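# Place gear and two bearing rings into holders

## Task

Move the gear and both bearing rings off the white pads and into their matching holders, without disturbing the other parts already sitting in their holders, then release the grippers.

## Robot and tools

Robot: two arms, left_arm and right_arm, each ending in a two-finger gripper. The names are labels only and do not match the left or right side of any image. Every camera image is 504x504: cam_head_left, cam_head_right, cam_high, cam_low, cam_left_wrist, cam_right_wrist, returned in that order.

Frames: all positions and orientations use one scene frame. Its origin lies on the table surface midway between the two arms, +x points outward over the table, +z points up, and left_arm sits on the +y side. Each gripper has its own axes: the fingers extend along its +z and close toward each other along its y. The reported end_effector_position is the spot between the finger pads, roughly 1 cm short of the fingertips. Printed hand positions can be slightly wrong, more so at long reach.

Row format (used by execute_actions and move): 16 numbers, always both arms even if one is idle. First left_arm: x, y, z, qw, qx, qy, qz, opening; then right_arm in the same order. x, y, z are an absolute target in metres in the scene frame; the quaternion is an absolute orientation target with w first. Opening runs from -1 (closed) to +1 (fully open, 0.094 m). Optionally append 12 stiffness scales between 0 and 1: six joints of left_arm, then six of right_arm, in Joint positions order; each multiplies that joint's position gain and stays in force until replaced.

execute_actions(actions): a list of actions; each action is a list of up to 15 rows, one row per 1/30 s control step. If fewer than 15 rows are given, the last one repeats to fill the 0.5 s action. An empty list just returns the current state and images. A target more than 0.6 m from that gripper's current position along any of its own axes makes the action rejected for both arms; a malformed action, or a first action failing that test against the latest reported state, rejects the whole call with no motion. To keep a gripper's orientation fixed, repeat one chosen quaternion in every row rather than copying the possibly drifted reported one.

How commands are followed: each step, the commanded pose is limited to 70 mm and 16 degrees away from the measured pose, and damped inverse kinematics chases that; position wins over orientation when both cannot be met. Far targets therefore need several actions, and after an action the arm stops at its last clipped pose, so keep sending the remainder. Arms usually settle a centimetre or more off target, typically low. Elbows cannot fully straighten. Joint ranges (rad), base to gripper: waist -2.618 to 3.054, shoulder 0.000 to 3.142, elbow 0.000 to 3.142, wrist pitch -1.571 to 1.571, wrist yaw -1.571 to 1.571, wrist roll -2.094 to 2.094.

move(target, speed, blocking): target is one 16-number row as above (absolute poses). Each gripper travels a straight line toward its pose, both finishing together, over 0.5 to 10 s; if longer is needed, both stop at 10 s before arriving. Rotation takes the shorter direction. speed is the top path speed in m/s, 0.002 to 0.5 (default 0.25); turning is capped at twice that in rad/s. The opening is applied at the start. Paths ignore obstacles and the other arm, and grippers may lag, wander, or overshoot speed, especially near full extension. Faster contact hits harder, and aiming deeper past a contact presses harder. The result adds a move: line giving the ending (done, off_target, moving, held, fault) and any limits (paced: the pose was clipped; held: some steps were blocked, after which the arm may jump fast), plus each gripper's remaining distance. If only one arm is named, the other finished normally. With blocking=false you get a result after 0.5 s while motion continues; you must call wait or stop before sending any further rows or moves.

wait(seconds): 0 to 10; the arms keep their last command, and a running move continues (the wait returns early when it finishes). stop(): brakes a running move; it needs stopping distance, more when fast; fingers keep moving. zoom_image(camera, region): magnifies part of a camera's latest image; region is [x0, y0, x1, y1] in pixels from the top-left corner, at most 504 by 504. finished_scene(scene): ends the current scene, given its number, permanently; the goal must be met and stay met.

Result lines: the state line lists each gripper's position and quaternion; Hand target lines show the pose each arm is currently driven toward; grip_measured gives the finger opening on the command scale (the last Joint positions value is the opening in metres); joint torques are total drive outputs, noisy and offset, nonzero even in free air. A pose unreachable line means the clearance check altered or blocked that arm's command. FAULT lines mean an arm stopped.

Grasping: to hold something, keep commanding about 0.03 below grip_measured; smaller differences grip more gently. Readings may be off by about 1 mm per gripper, consistently. Pads push up to roughly 50 to 62 N, briefly more at first contact, and less on parts under about 2 mm thick. Held parts may get brief external tugs and loose parts may be nudged, so grip firmly and check.

Avoid: knocking or placing anything off the table (task failure), letting the arms collide or press each other, fast impacts, hard pushing, dropping parts. An arm meant to stay still should receive its exact last reported pose and desired opening in every call. Holding loads heats motors: MOTOR HOT appears at 75 °C, at 90 °C the arm halts for 10 s, and at 100 °C it goes limp and falls, so don't hold loads longer than needed.

Each tool is called after "Request:" as name(argument=value, ...) on one line, values as JSON.

## Session

Request:
execute_actions(actions=[])

Scene clock: 0.00 s.
left_arm: end_effector_position=(+0.2279, +0.5736, +0.3490) grip_measured=+1.000 end_effector_quat_wxyz=(+0.580, +0.222, +0.648, +0.441) | right_arm: end_effector_position=(+0.1008, +0.1665, +0.2455) grip_measured=+1.000 end_effector_quat_wxyz=(-0.151, +0.137, +0.778, +0.594)
Joint positions: left_arm=[1.313 1.324 0.902 0.547 1.059 0.87  0.094] | right_arm=[ 0.98   1.331  0.836  0.182 -0.629  1.806  0.094]
Joint velocities: left_arm=[-0.002 -0.007 -0.002  0.066 -0.022 -0.051  0.   ] | right_arm=[ 0.002  0.007 -0.027  0.066 -0.007  0.037  0.   ]
Joint torques (N m, as the arm reports them, + toward a larger angle): no reading
Motor temperatures (°C, as the motors report them): left_arm=[26 25 26 25 26 26] | right_arm=[27 28 26 24 26 28]
Hand target (left_arm): +0.228, +0.573, +0.350; +0.582, +0.216, +0.651, +0.437
Hand target (right_arm): +0.100, +0.166, +0.247; -0.150, +0.135, +0.779, +0.593
Joint stiffness scale: left_arm=[1. 1. 1. 1. 1. 1.] | right_arm=[1. 1. 1. 1. 1. 1.]

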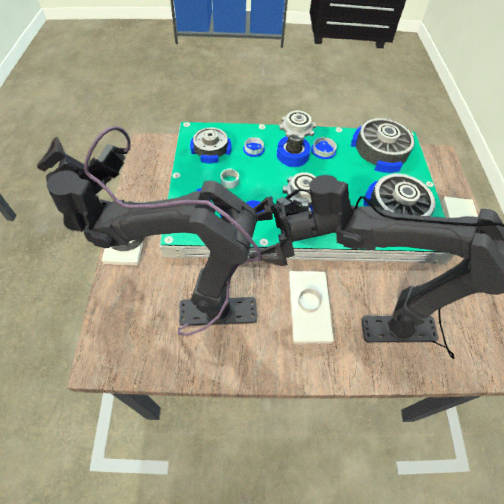

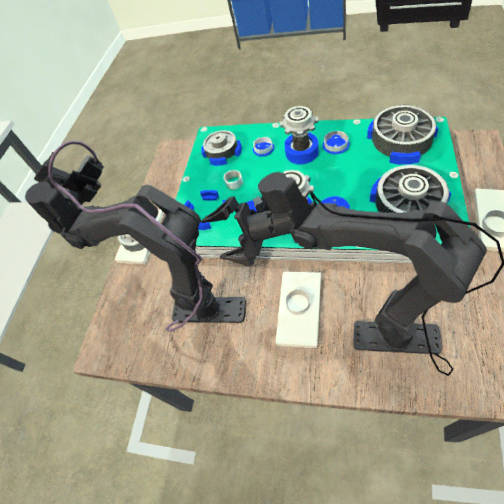

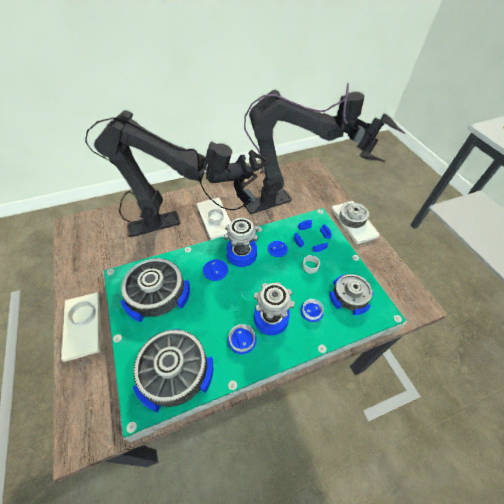

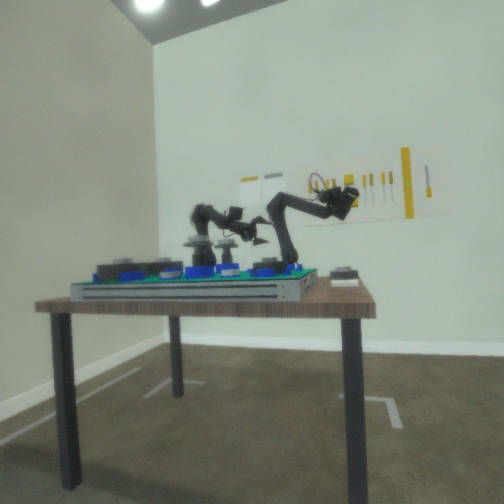

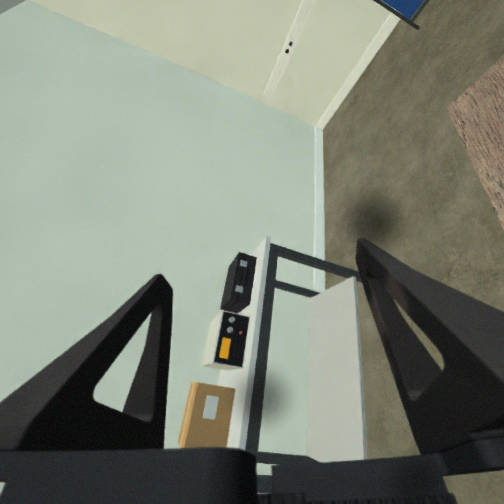

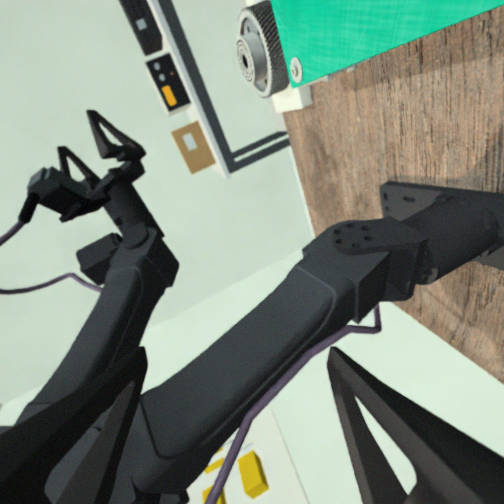

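Request:
zoom_image(camera="cam_high", region=[40, 180, 460, 460])

Request:
zoom_image(camera="cam_head_left", region=[60, 90, 504, 400])

Region (40, 180, 460, 460) of cam_high's 504x504 image, scaled by 1.200, with more detail than that image has.

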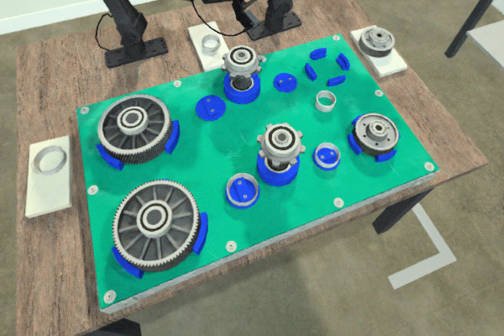

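Region (60, 90, 504, 400) of cam_head_left's 504x504 image, scaled by 1.135, with more detail than that image has; it fills the top 352 rows of this view, and the rest is white.

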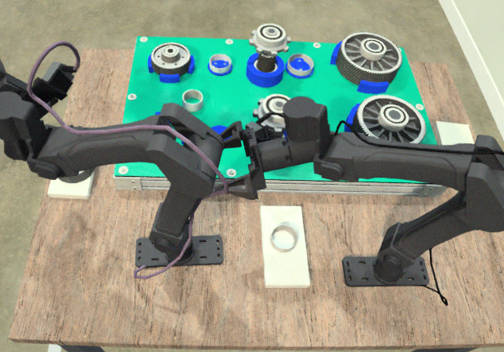

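Request:
move(target=[0.12, 0.45, 0.30, 0, -0.2, 0.98, 0, 1, 0.12, -0.15, 0.30, 0, 0, 1, 0, 1], speed=0.2)

Scene clock: 32.70 s.
left_arm: end_effector_position=(+0.1236, +0.4572, +0.2985) grip_measured=+1.000 end_effector_quat_wxyz=(+0.138, -0.188, +0.958, +0.169) | right_arm: end_effector_position=(+0.1214, -0.1430, +0.3064) grip_measured=+1.000 end_effector_quat_wxyz=(+0.237, +0.021, +0.959, +0.153)
Joint positions: left_arm=[ 0.987  1.237  1.661 -1.555 -0.01   0.672  0.094] | right_arm=[ 0.459  0.955  1.517 -1.563 -0.043  0.527  0.094]
Joint velocities: left_arm=[ 0.012 -0.012 -0.022  0.037 -0.022 -0.007  0.   ] | right_arm=[ 0.022  0.007 -0.012  0.007  0.007 -0.081  0.   ]
Joint torques (N m, as the arm reports them, + toward a larger angle): left_arm=[-0.74 -3.94  5.58  0.96 -0.03 -0.06] | right_arm=[ 0.74 -1.4   4.27  1.24  0.12 -0.11]
Motor temperatures (°C, as the motors report them): left_arm=[26 27 29 28 26 26] | right_arm=[27 29 29 28 26 28]
Hand target (left_arm): +0.122, +0.449, +0.299; +0.140, -0.188, +0.957, +0.169
Hand target (right_arm): +0.114, -0.148, +0.300; +0.231, +0.012, +0.963, +0.141
Off the commanded pose (left_arm): 0.008 m, 25 deg; orientation clipped at the last step of the last action.
Off the commanded pose (right_arm): 0.010 m, 33 deg; orientation clipped at the last step of the last action.
Joint stiffness scale: left_arm=[1. 1. 1. 1. 1. 1.] | right_arm=[1. 1. 1. 1. 1. 1.]
joint sent to its limit (left arm) — the command would take joint 4 (wrist pitch) past its lower limit, so that joint was sent only as far as its limit.
joint sent to its limit (right arm) — the command would take joint 4 (wrist pitch) past its lower limit, so that joint was sent only as far as its limit.
move: off_target (left_arm, right_arm); limits=paced

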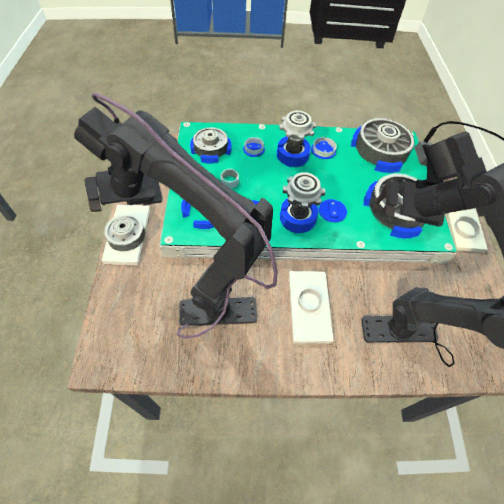

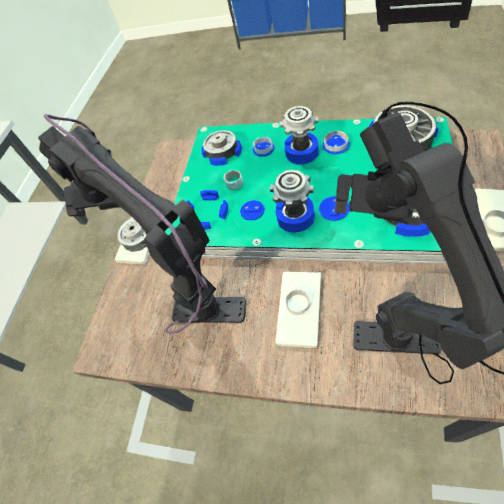

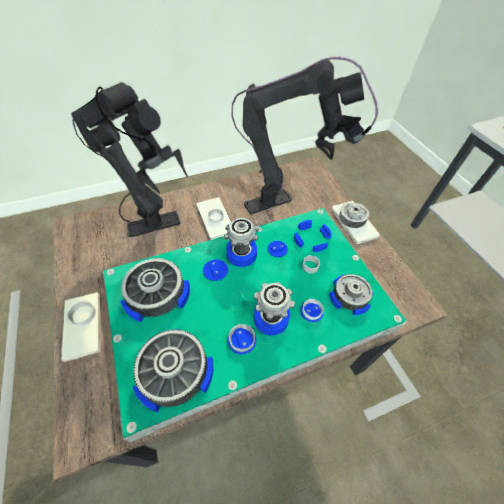

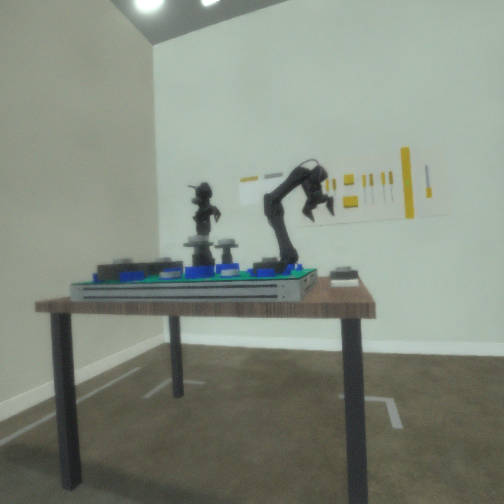

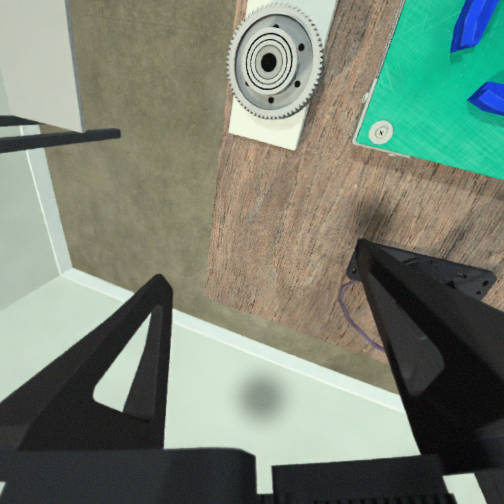

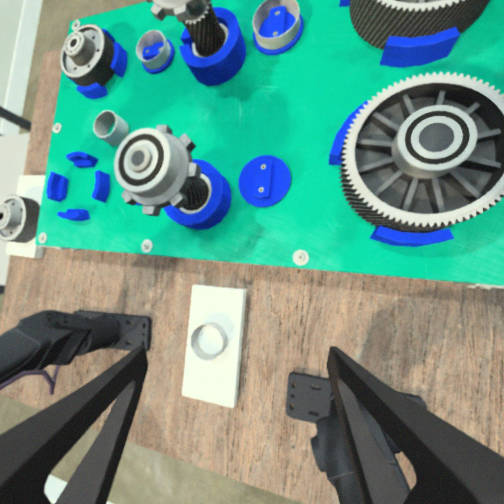

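Request:
zoom_image(camera="cam_right_wrist", region=[0, 0, 340, 260])

Request:
zoom_image(camera="cam_high", region=[180, 190, 400, 370])

Region (0, 0, 340, 260) of cam_right_wrist's 504x504 image, scaled by 1.482, with more detail than that image has; it fills the top 385 rows of this view, and the rest is white.

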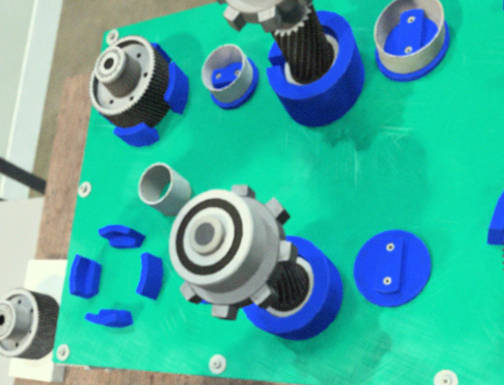

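Region (180, 190, 400, 370) of cam_high's 504x504 image, scaled by 2.291, with more detail than that image has; it fills the top 412 rows of this view, and the rest is white.

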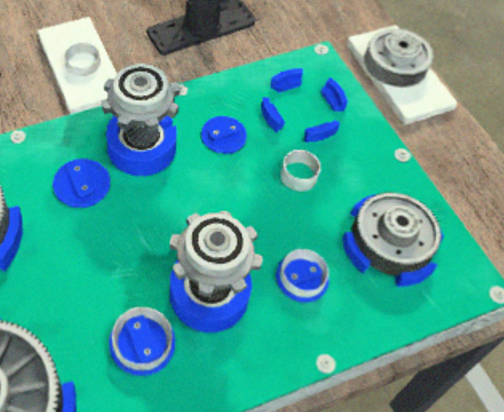

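Request:
move(target=[0.12, 0.48, 0.16, 0, 0, 1, 0, 1, 0.05, -0.10, 0.16, 0, 0, 1, 0, 1], speed=0.2)

Scene clock: 51.73 s.
left_arm: end_effector_position=(+0.1213, +0.4788, +0.1625) grip_measured=+1.000 end_effector_quat_wxyz=(+0.001, +0.002, +1.000, +0.004) | right_arm: end_effector_position=(+0.0522, -0.1055, +0.1669) grip_measured=+1.000 end_effector_quat_wxyz=(+0.003, -0.001, +1.000, +0.000)
Joint positions: left_arm=[ 1.042  1.509  1.383 -1.437 -0.002  1.117  0.094] | right_arm=[ 0.966  1.12   1.117 -1.563  0.005  0.977  0.094]
Joint velocities: left_arm=[ 0.002 -0.002 -0.002 -0.051  0.007  0.022  0.   ] | right_arm=[ 0.002 -0.002 -0.012  0.022 -0.037 -0.037  0.   ]
Joint torques (N m, as the arm reports them, + toward a larger angle): left_arm=[ 0.57 -4.35  6.75  0.35  0.02  0.11] | right_arm=[ 0.79 -1.79  5.5   0.69 -0.02  0.08]
Motor temperatures (°C, as the motors report them): left_arm=[27 27 28 28 26 26] | right_arm=[27 28 28 27 26 28]
Hand target (left_arm): +0.120, +0.480, +0.158; -0.001, +0.003, +1.000, -0.001
Hand target (right_arm): +0.051, -0.103, +0.163; -0.000, +0.000, +1.000, -0.000
Off the commanded pose (left_arm): 0.003 m, 1 deg.
Off the commanded pose (right_arm): 0.009 m, 0 deg.
Joint stiffness scale: left_arm=[1. 1. 1. 1. 1. 1.] | right_arm=[1. 1. 1. 1. 1. 1.]
move: done

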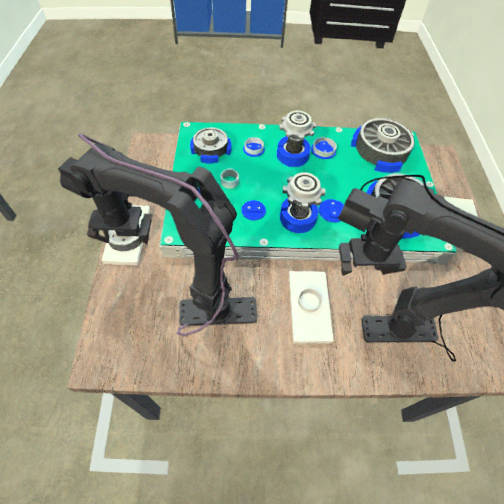

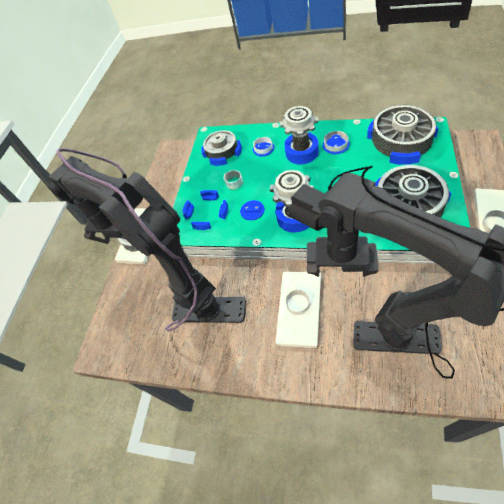

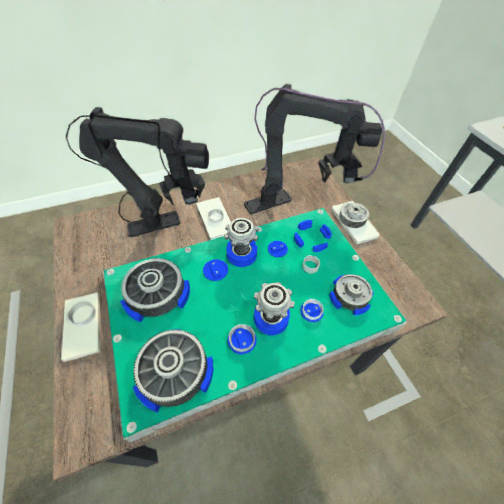

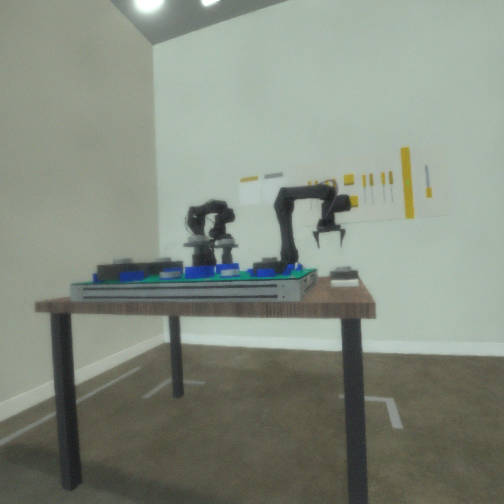

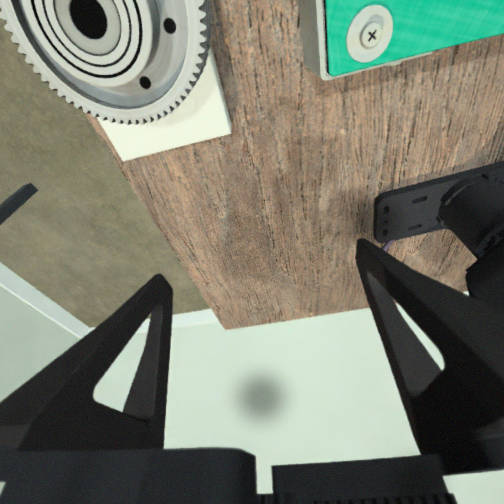

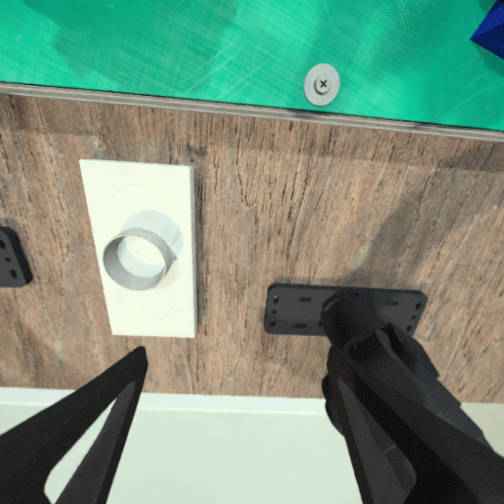

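Request:
move(target=[0.19, 0.53, 0.16, 0, 0, 1, 0, 1, 0.02, -0.02, 0.14, 0, 0, 1, 0, 1], speed=0.15)

Scene clock: 65.93 s.
left_arm: end_effector_position=(+0.1859, +0.5314, +0.1577) grip_measured=+1.000 end_effector_quat_wxyz=(+0.000, -0.000, +1.000, +0.005) | right_arm: end_effector_position=(+0.0214, -0.0307, +0.1363) grip_measured=+1.000 end_effector_quat_wxyz=(-0.004, -0.002, +1.000, -0.016)
Joint positions: left_arm=[ 0.936  1.805  1.686 -1.444 -0.005  1.006  0.094] | right_arm=[ 1.293  1.355  1.147 -1.396  0.     1.302  0.094]
Joint velocities: left_arm=[-0.002 -0.007  0.007 -0.037 -0.037 -0.037  0.   ] | right_arm=[ 0.002  0.012  0.002  0.037 -0.066  0.007  0.   ]
Joint torques (N m, as the arm reports them, + toward a larger angle): left_arm=[-0.54 -7.17  9.7   0.14  0.08 -0.03] | right_arm=[ 0.74 -3.65  8.48  0.6   0.08  0.09]
Motor temperatures (°C, as the motors report them): left_arm=[27 27 29 27 26 26] | right_arm=[27 28 28 26 26 28]
Hand target (left_arm): +0.190, +0.530, +0.159; +0.001, +0.000, +1.000, +0.001
Hand target (right_arm): +0.023, -0.021, +0.141; +0.003, +0.000, +1.000, -0.002
Off the commanded pose (left_arm): 0.005 m, 1 deg.
Off the commanded pose (right_arm): 0.011 m, 2 deg.
Joint stiffness scale: left_arm=[1. 1. 1. 1. 1. 1.] | right_arm=[1. 1. 1. 1. 1. 1.]
move: off_target (right_arm)

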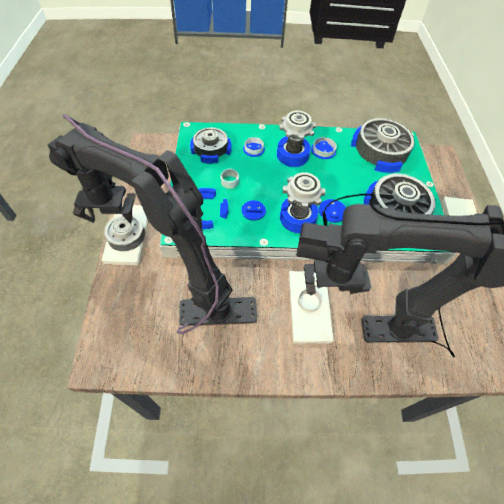

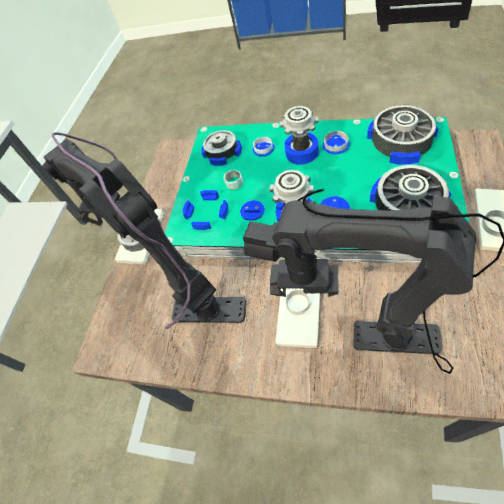

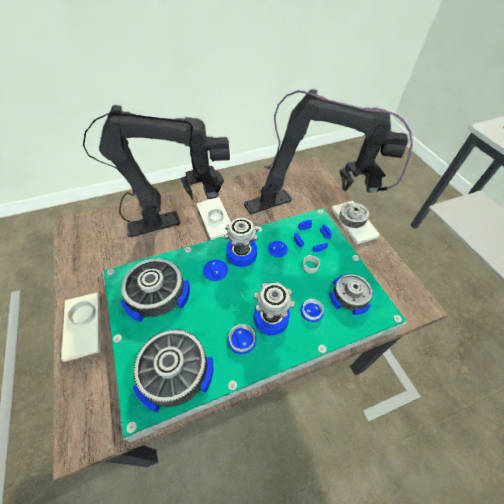

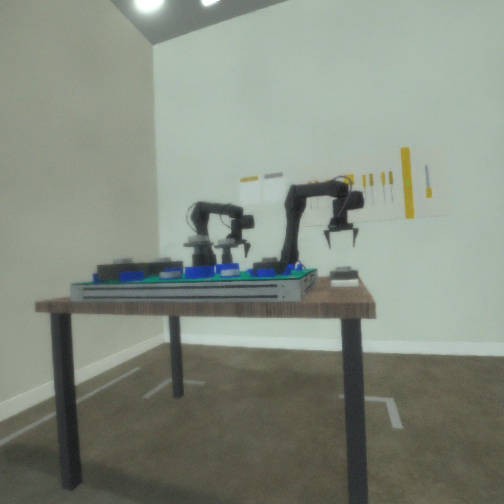

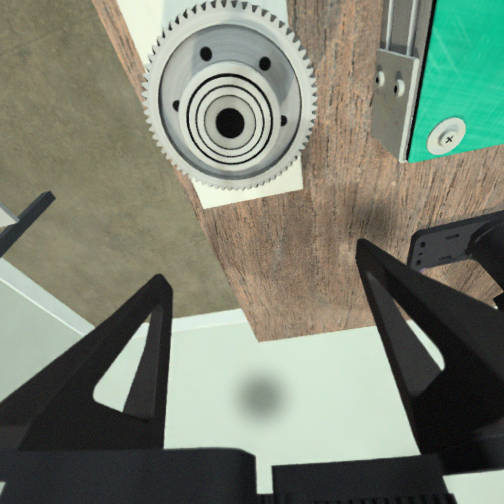

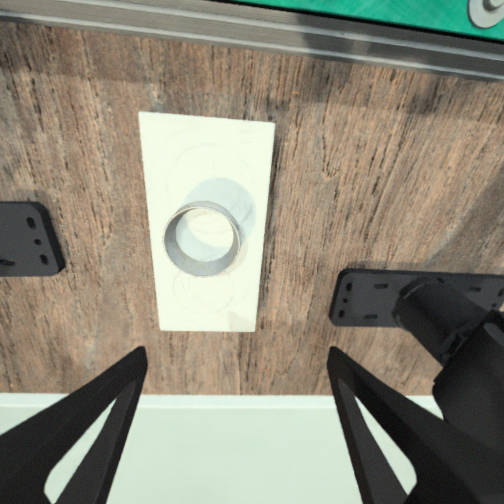

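Request:
zoom_image(camera="cam_right_wrist", region=[100, 100, 340, 340])

Request:
zoom_image(camera="cam_low", region=[60, 190, 400, 320])

Region (100, 100, 340, 340) of cam_right_wrist's 504x504 image, scaled by 2.100, with more detail than that image has.

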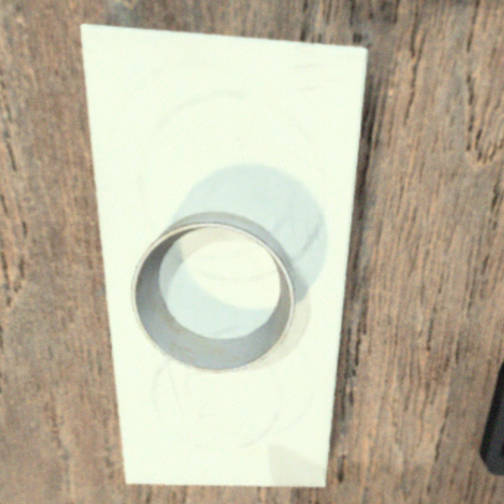

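Region (60, 190, 400, 320) of cam_low's 504x504 image, scaled by 1.482, with more detail than that image has; it fills the top 193 rows of this view, and the rest is white.

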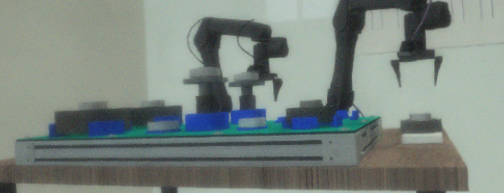

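Request:
move(target=[0.19, 0.535, 0.10, 0, 0, 1, 0, 1, 0.01, 0.01, 0.09, 0, 0, 1, 0, 1], speed=0.1)

Scene clock: 81.47 s.
left_arm: end_effector_position=(+0.1888, +0.5361, +0.1072) grip_measured=+1.000 end_effector_quat_wxyz=(+0.002, -0.001, +1.000, +0.008) | right_arm: end_effector_position=(+0.0129, +0.0104, +0.0962) grip_measured=+1.000 end_effector_quat_wxyz=(+0.001, -0.001, +1.000, +0.005)
Joint positions: left_arm=[ 0.936  1.816  1.5   -1.24  -0.006  1.006  0.094] | right_arm=[ 1.37   1.471  1.084 -1.175  0.     1.38   0.094]
Joint velocities: left_arm=[ 0.002 -0.012  0.002 -0.11   0.081  0.022  0.   ] | right_arm=[-0.002 -0.027 -0.017  0.051 -0.022  0.007  0.   ]
Joint torques (N m, as the arm reports them, + toward a larger angle): left_arm=[-0.05 -7.11  6.69  0.39  0.06  0.03] | right_arm=[ 0.69 -4.59  5.54  0.68  0.05  0.09]
Motor temperatures (°C, as the motors report them): left_arm=[27 28 30 26 26 26] | right_arm=[27 28 29 26 26 28]
Hand target (left_arm): +0.190, +0.535, +0.100; +0.000, +0.000, +1.000, +0.000
Hand target (right_arm): +0.011, +0.009, +0.090; +0.001, -0.000, +1.000, -0.001
Off the commanded pose (left_arm): 0.007 m, 1 deg.
Off the commanded pose (right_arm): 0.007 m, 1 deg.
Joint stiffness scale: left_arm=[1. 1. 1. 1. 1. 1.] | right_arm=[1. 1. 1. 1. 1. 1.]
move: done

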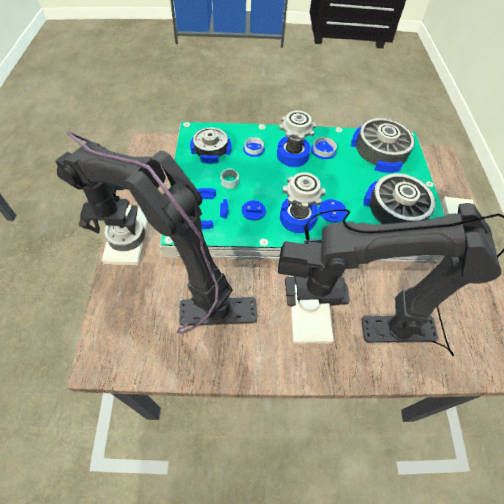

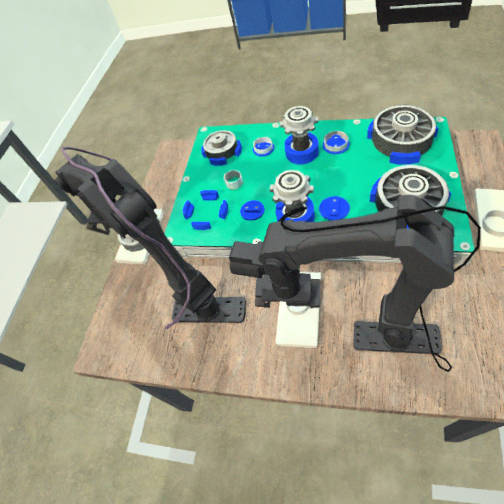

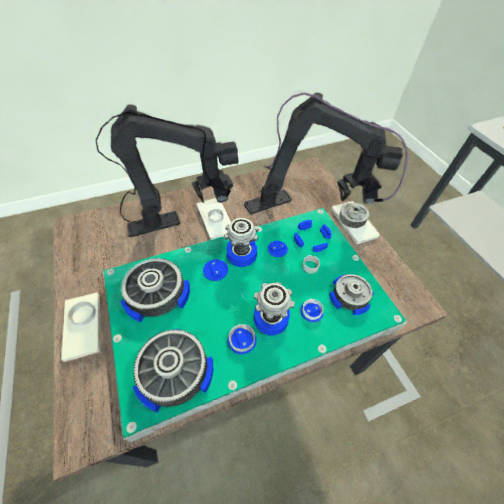

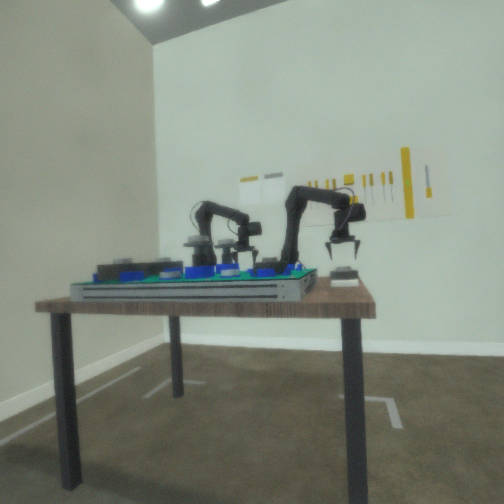

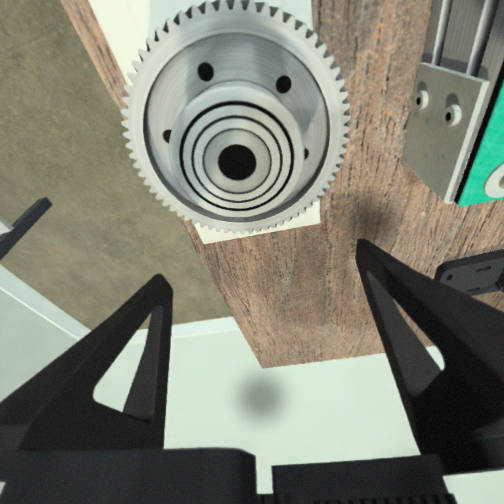

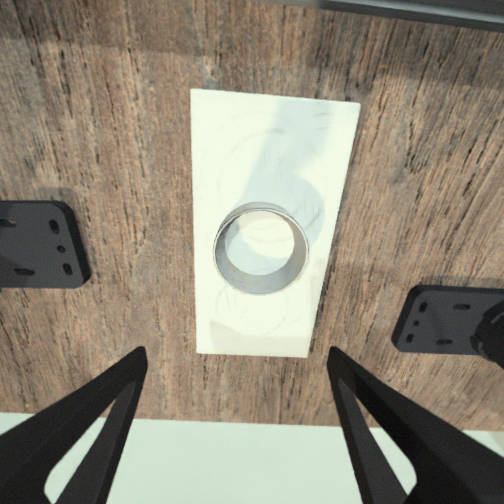

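Request:
move(target=[0.19, 0.539, 0.075, 0, 0, 1, 0, 1, 0.01, -0.004, 0.055, 0, 0, 1, 0, 1], speed=0.08)

Scene clock: 92.63 s.
left_arm: end_effector_position=(+0.1908, +0.5393, +0.0815) grip_measured=+1.000 end_effector_quat_wxyz=(+0.001, -0.001, +1.000, +0.007) | right_arm: end_effector_position=(+0.0103, -0.0034, +0.0565) grip_measured=+1.000 end_effector_quat_wxyz=(-0.001, -0.001, +1.000, -0.005)
Joint positions: left_arm=[ 0.936  1.844  1.433 -1.147 -0.006  1.006  0.094] | right_arm=[ 1.37   1.471  0.923 -1.032  0.     1.381  0.094]
Joint velocities: left_arm=[-0.017 -0.012  0.007 -0.037  0.066 -0.081  0.   ] | right_arm=[-0.007  0.002  0.022 -0.007  0.007 -0.051  0.   ]
Joint torques (N m, as the arm reports them, + toward a larger angle): left_arm=[ 0.29 -7.53  6.7   0.36  0.09  0.11] | right_arm=[ 0.12 -5.65  5.34  0.65  0.02  0.02]
Motor temperatures (°C, as the motors report them): left_arm=[27 29 29 26 26 26] | right_arm=[27 29 28 26 26 28]
Hand target (left_arm): +0.190, +0.539, +0.075; +0.000, +0.000, +1.000, -0.000
Hand target (right_arm): +0.010, -0.004, +0.055; -0.000, -0.000, +1.000, -0.000
Off the commanded pose (left_arm): 0.007 m, 1 deg.
Off the commanded pose (right_arm): 0.002 m, 1 deg.
Joint stiffness scale: left_arm=[1. 1. 1. 1. 1. 1.] | right_arm=[1. 1. 1. 1. 1. 1.]
move: done

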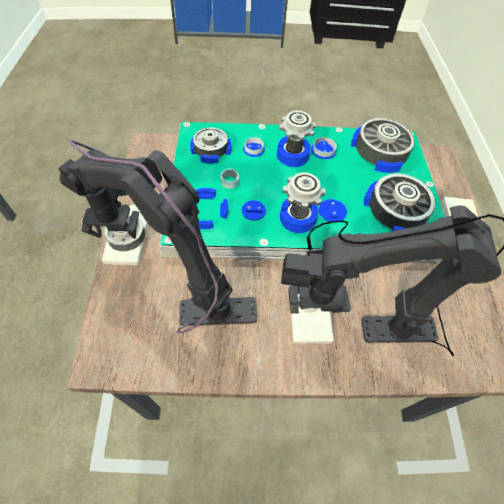

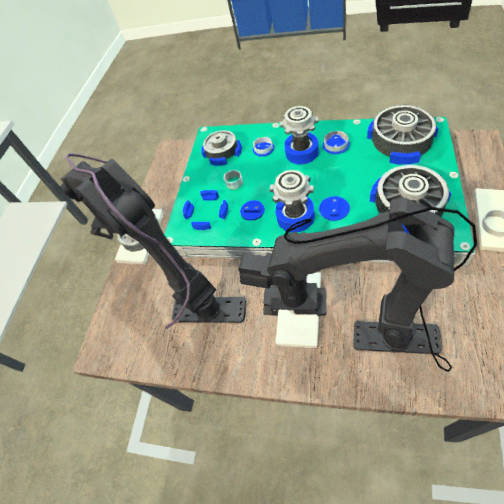

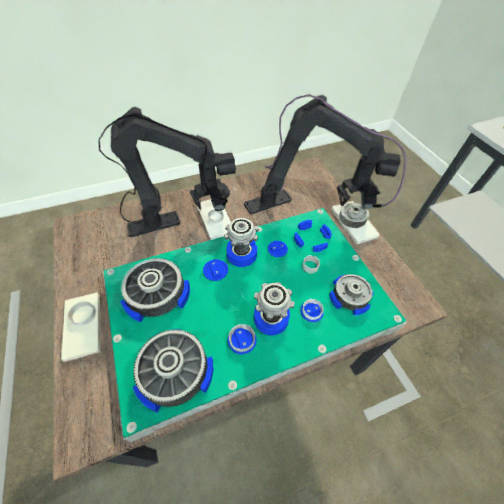

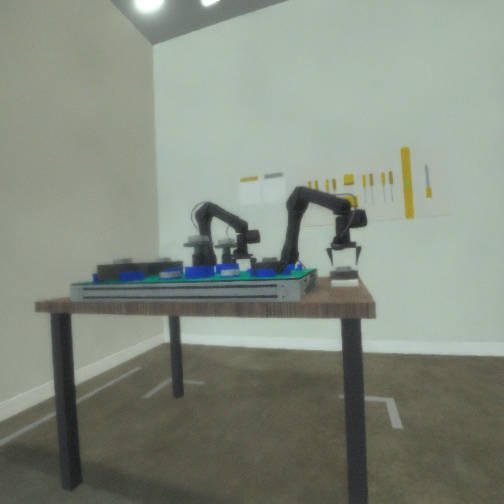

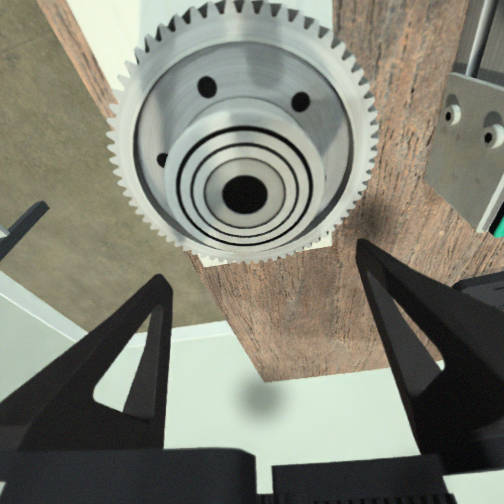

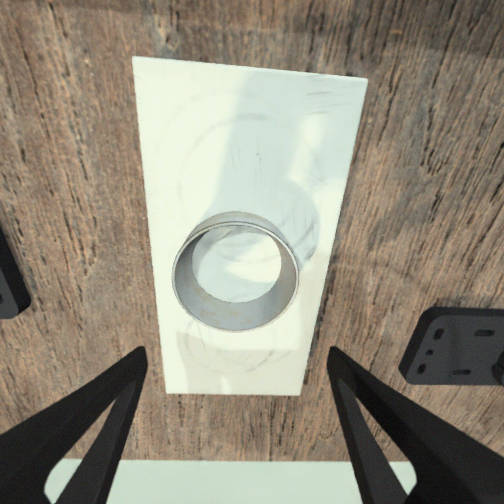

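Request:
move(target=[0.215, 0.539, 0.078, 0, 0, 1, 0, 1, 0.035, -0.004, 0.058, 0, 0, 1, 0, 1], speed=0.05)

Scene clock: 98.10 s.
left_arm: end_effector_position=(+0.2104, +0.5401, +0.0781) grip_measured=+1.000 end_effector_quat_wxyz=(+0.000, -0.000, +1.000, +0.006) | right_arm: end_effector_position=(+0.0316, -0.0080, +0.0565) grip_measured=+1.000 end_effector_quat_wxyz=(-0.001, +0.002, +1.000, -0.004)
Joint positions: left_arm=[ 0.89   1.891  1.481 -1.15  -0.007  0.961  0.094] | right_arm=[ 1.276  1.471  0.923 -1.031  0.     1.293  0.094]
Joint velocities: left_arm=[-0.017 -0.022 -0.012  0.007 -0.095 -0.037  0.   ] | right_arm=[ 0.012 -0.007  0.012  0.022  0.022 -0.037  0.   ]
Joint torques (N m, as the arm reports them, + toward a larger angle): left_arm=[-0.49 -7.67  9.66  0.17  0.08 -0.05] | right_arm=[-0.61 -4.53  7.46  0.58  0.01 -0.1 ]
Motor temperatures (°C, as the motors report them): left_arm=[27 29 29 26 26 26] | right_arm=[27 29 28 26 26 28]
Hand target (left_arm): +0.215, +0.539, +0.078; +0.000, +0.000, +1.000, +0.000
Hand target (right_arm): +0.034, -0.004, +0.058; -0.001, +0.000, +1.000, +0.001
Off the commanded pose (left_arm): 0.005 m, 1 deg.
Off the commanded pose (right_arm): 0.005 m, 1 deg.
Joint stiffness scale: left_arm=[1. 1. 1. 1. 1. 1.] | right_arm=[1. 1. 1. 1. 1. 1.]
move: done

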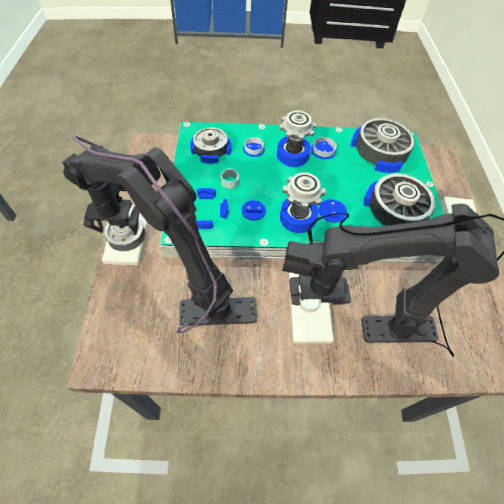

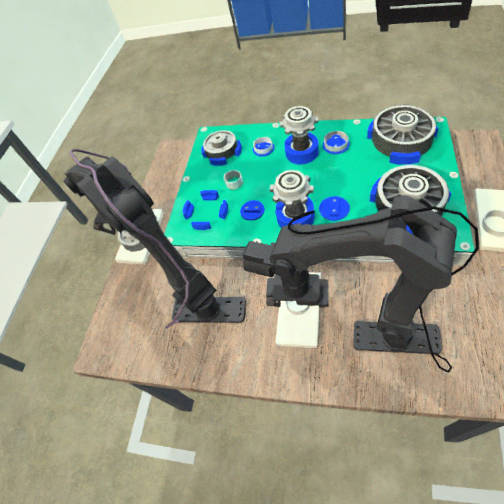

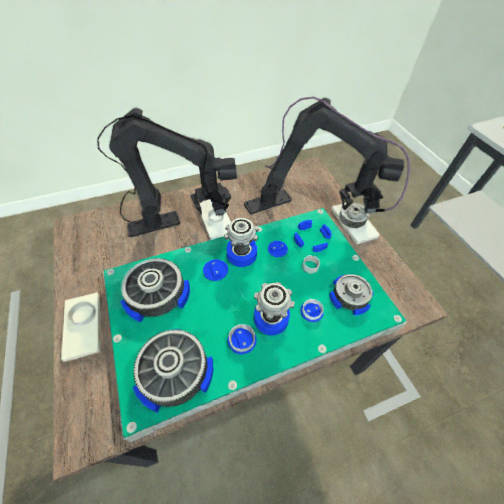

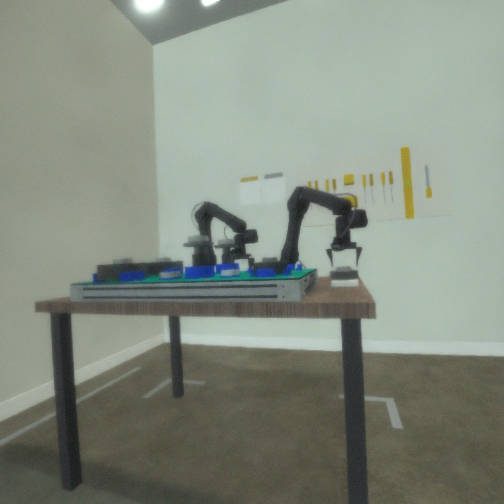

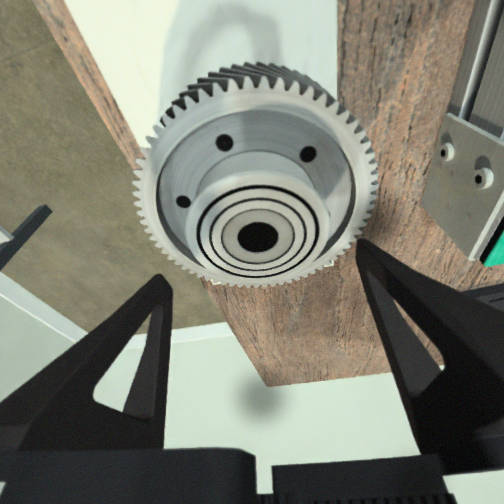

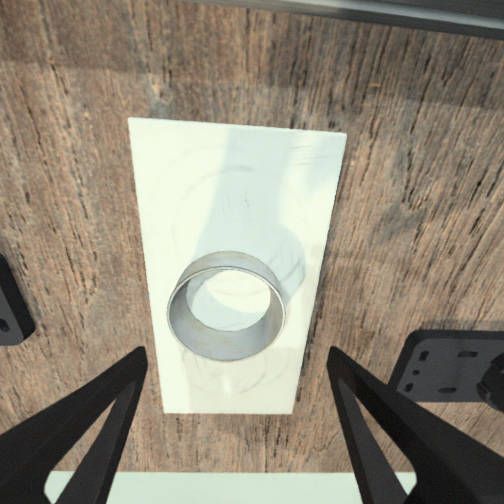

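Request:
move(target=[0.215, 0.539, 0.085, 0, -0.7071, 0.7071, 0, 1, 0.045, -0.004, 0.065, 0, -0.7071, 0.7071, 0, 1], speed=0.3)

Scene clock: 121.30 s.
left_arm: end_effector_position=(+0.2111, +0.5369, +0.0836) grip_measured=+1.000 end_effector_quat_wxyz=(+0.000, +0.707, -0.708, +0.003) | right_arm: end_effector_position=(+0.0420, -0.0059, +0.0614) grip_measured=+1.000 end_effector_quat_wxyz=(-0.003, +0.706, -0.708, -0.001)
Joint positions: left_arm=[ 0.89   1.891  1.503 -1.185  0.007 -0.609  0.094] | right_arm=[ 1.236  1.471  0.943 -1.037  0.    -0.319  0.094]
Joint velocities: left_arm=[-0.017 -0.002  0.002 -0.022  0.051 -0.007  0.   ] | right_arm=[-0.027 -0.017  0.012 -0.051 -0.022 -0.095  0.   ]
Joint torques (N m, as the arm reports them, + toward a larger angle): left_arm=[-0.47 -7.99  9.6   0.23 -0.07 -0.02] | right_arm=[-0.76 -4.28  8.42  0.43  0.02 -0.1 ]
Motor temperatures (°C, as the motors report them): left_arm=[27 30 31 26 26 26] | right_arm=[27 29 29 26 26 28]
Hand target (left_arm): +0.215, +0.539, +0.085; -0.000, +0.707, -0.707, +0.000
Hand target (right_arm): +0.045, -0.004, +0.065; -0.000, +0.707, -0.707, -0.000
Off the commanded pose (left_arm): 0.005 m, 0 deg.
Off the commanded pose (right_arm): 0.005 m, 0 deg.
Joint stiffness scale: left_arm=[1. 1. 1. 1. 1. 1.] | right_arm=[1. 1. 1. 1. 1. 1.]
move: done

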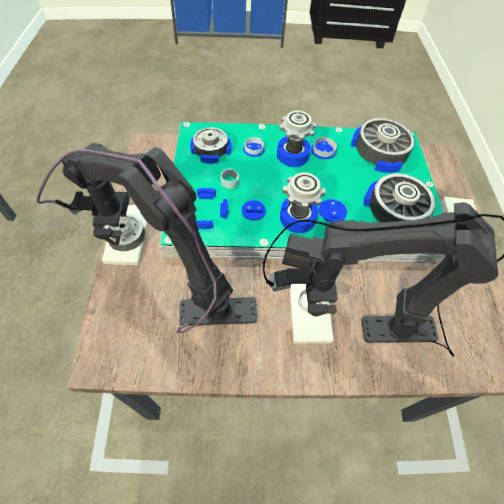

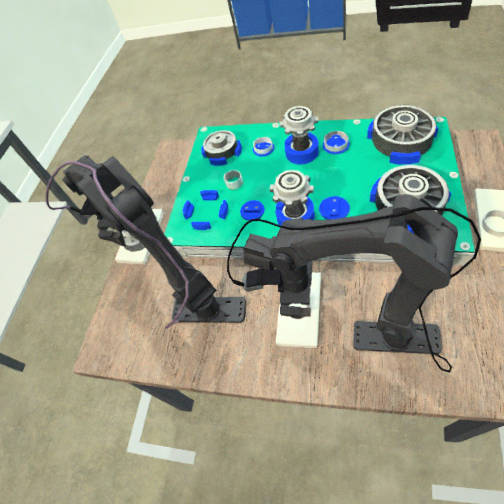

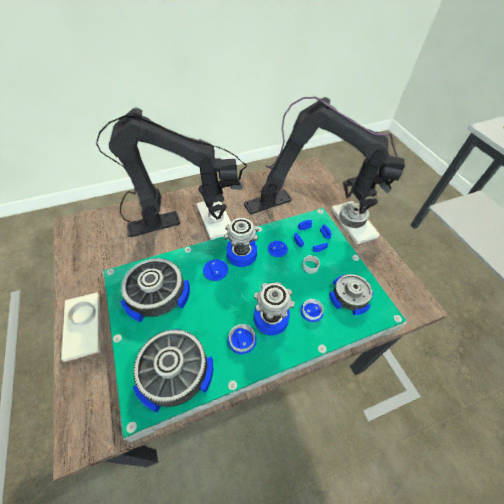

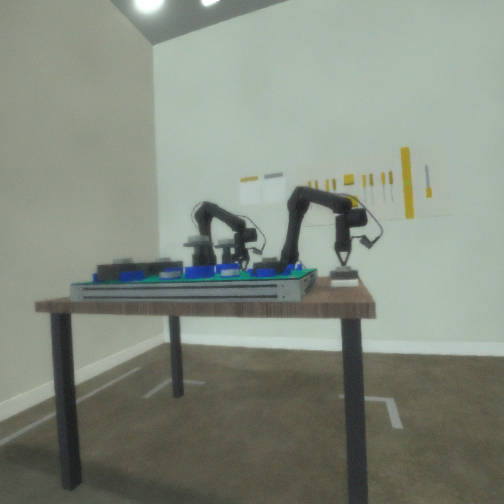

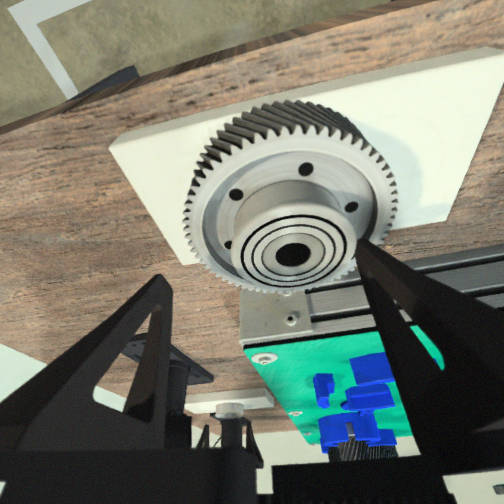

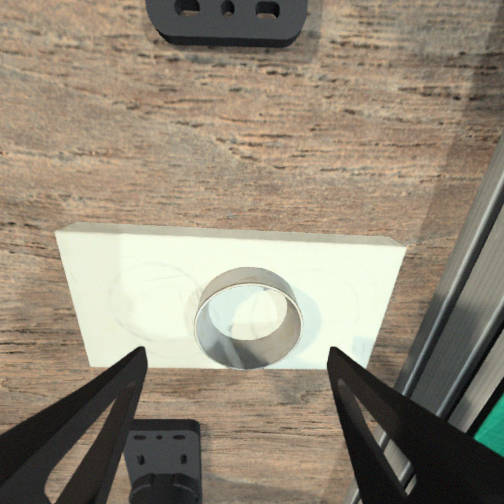

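Request:
zoom_image(camera="cam_left_wrist", region=[140, 80, 440, 320])

Request:
zoom_image(camera="cam_low", region=[280, 220, 400, 310])

Region (140, 80, 440, 320) of cam_left_wrist's 504x504 image, scaled by 1.680, with more detail than that image has; it fills the top 403 rows of this view, and the rest is white.

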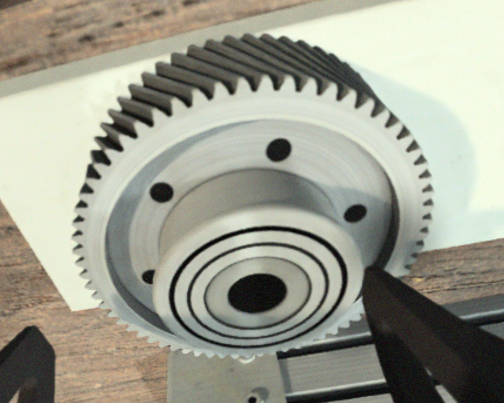

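Region (280, 220, 400, 310) of cam_low's 504x504 image, scaled by 4.200, with more detail than that image has; it fills the top 378 rows of this view, and the rest is white.

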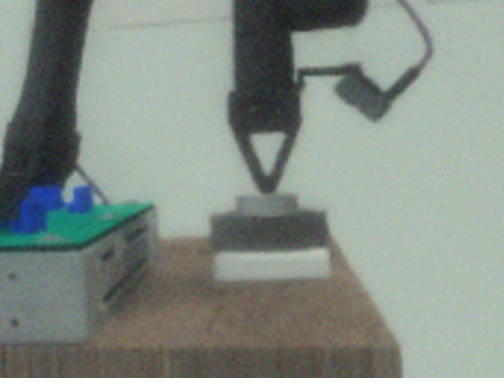

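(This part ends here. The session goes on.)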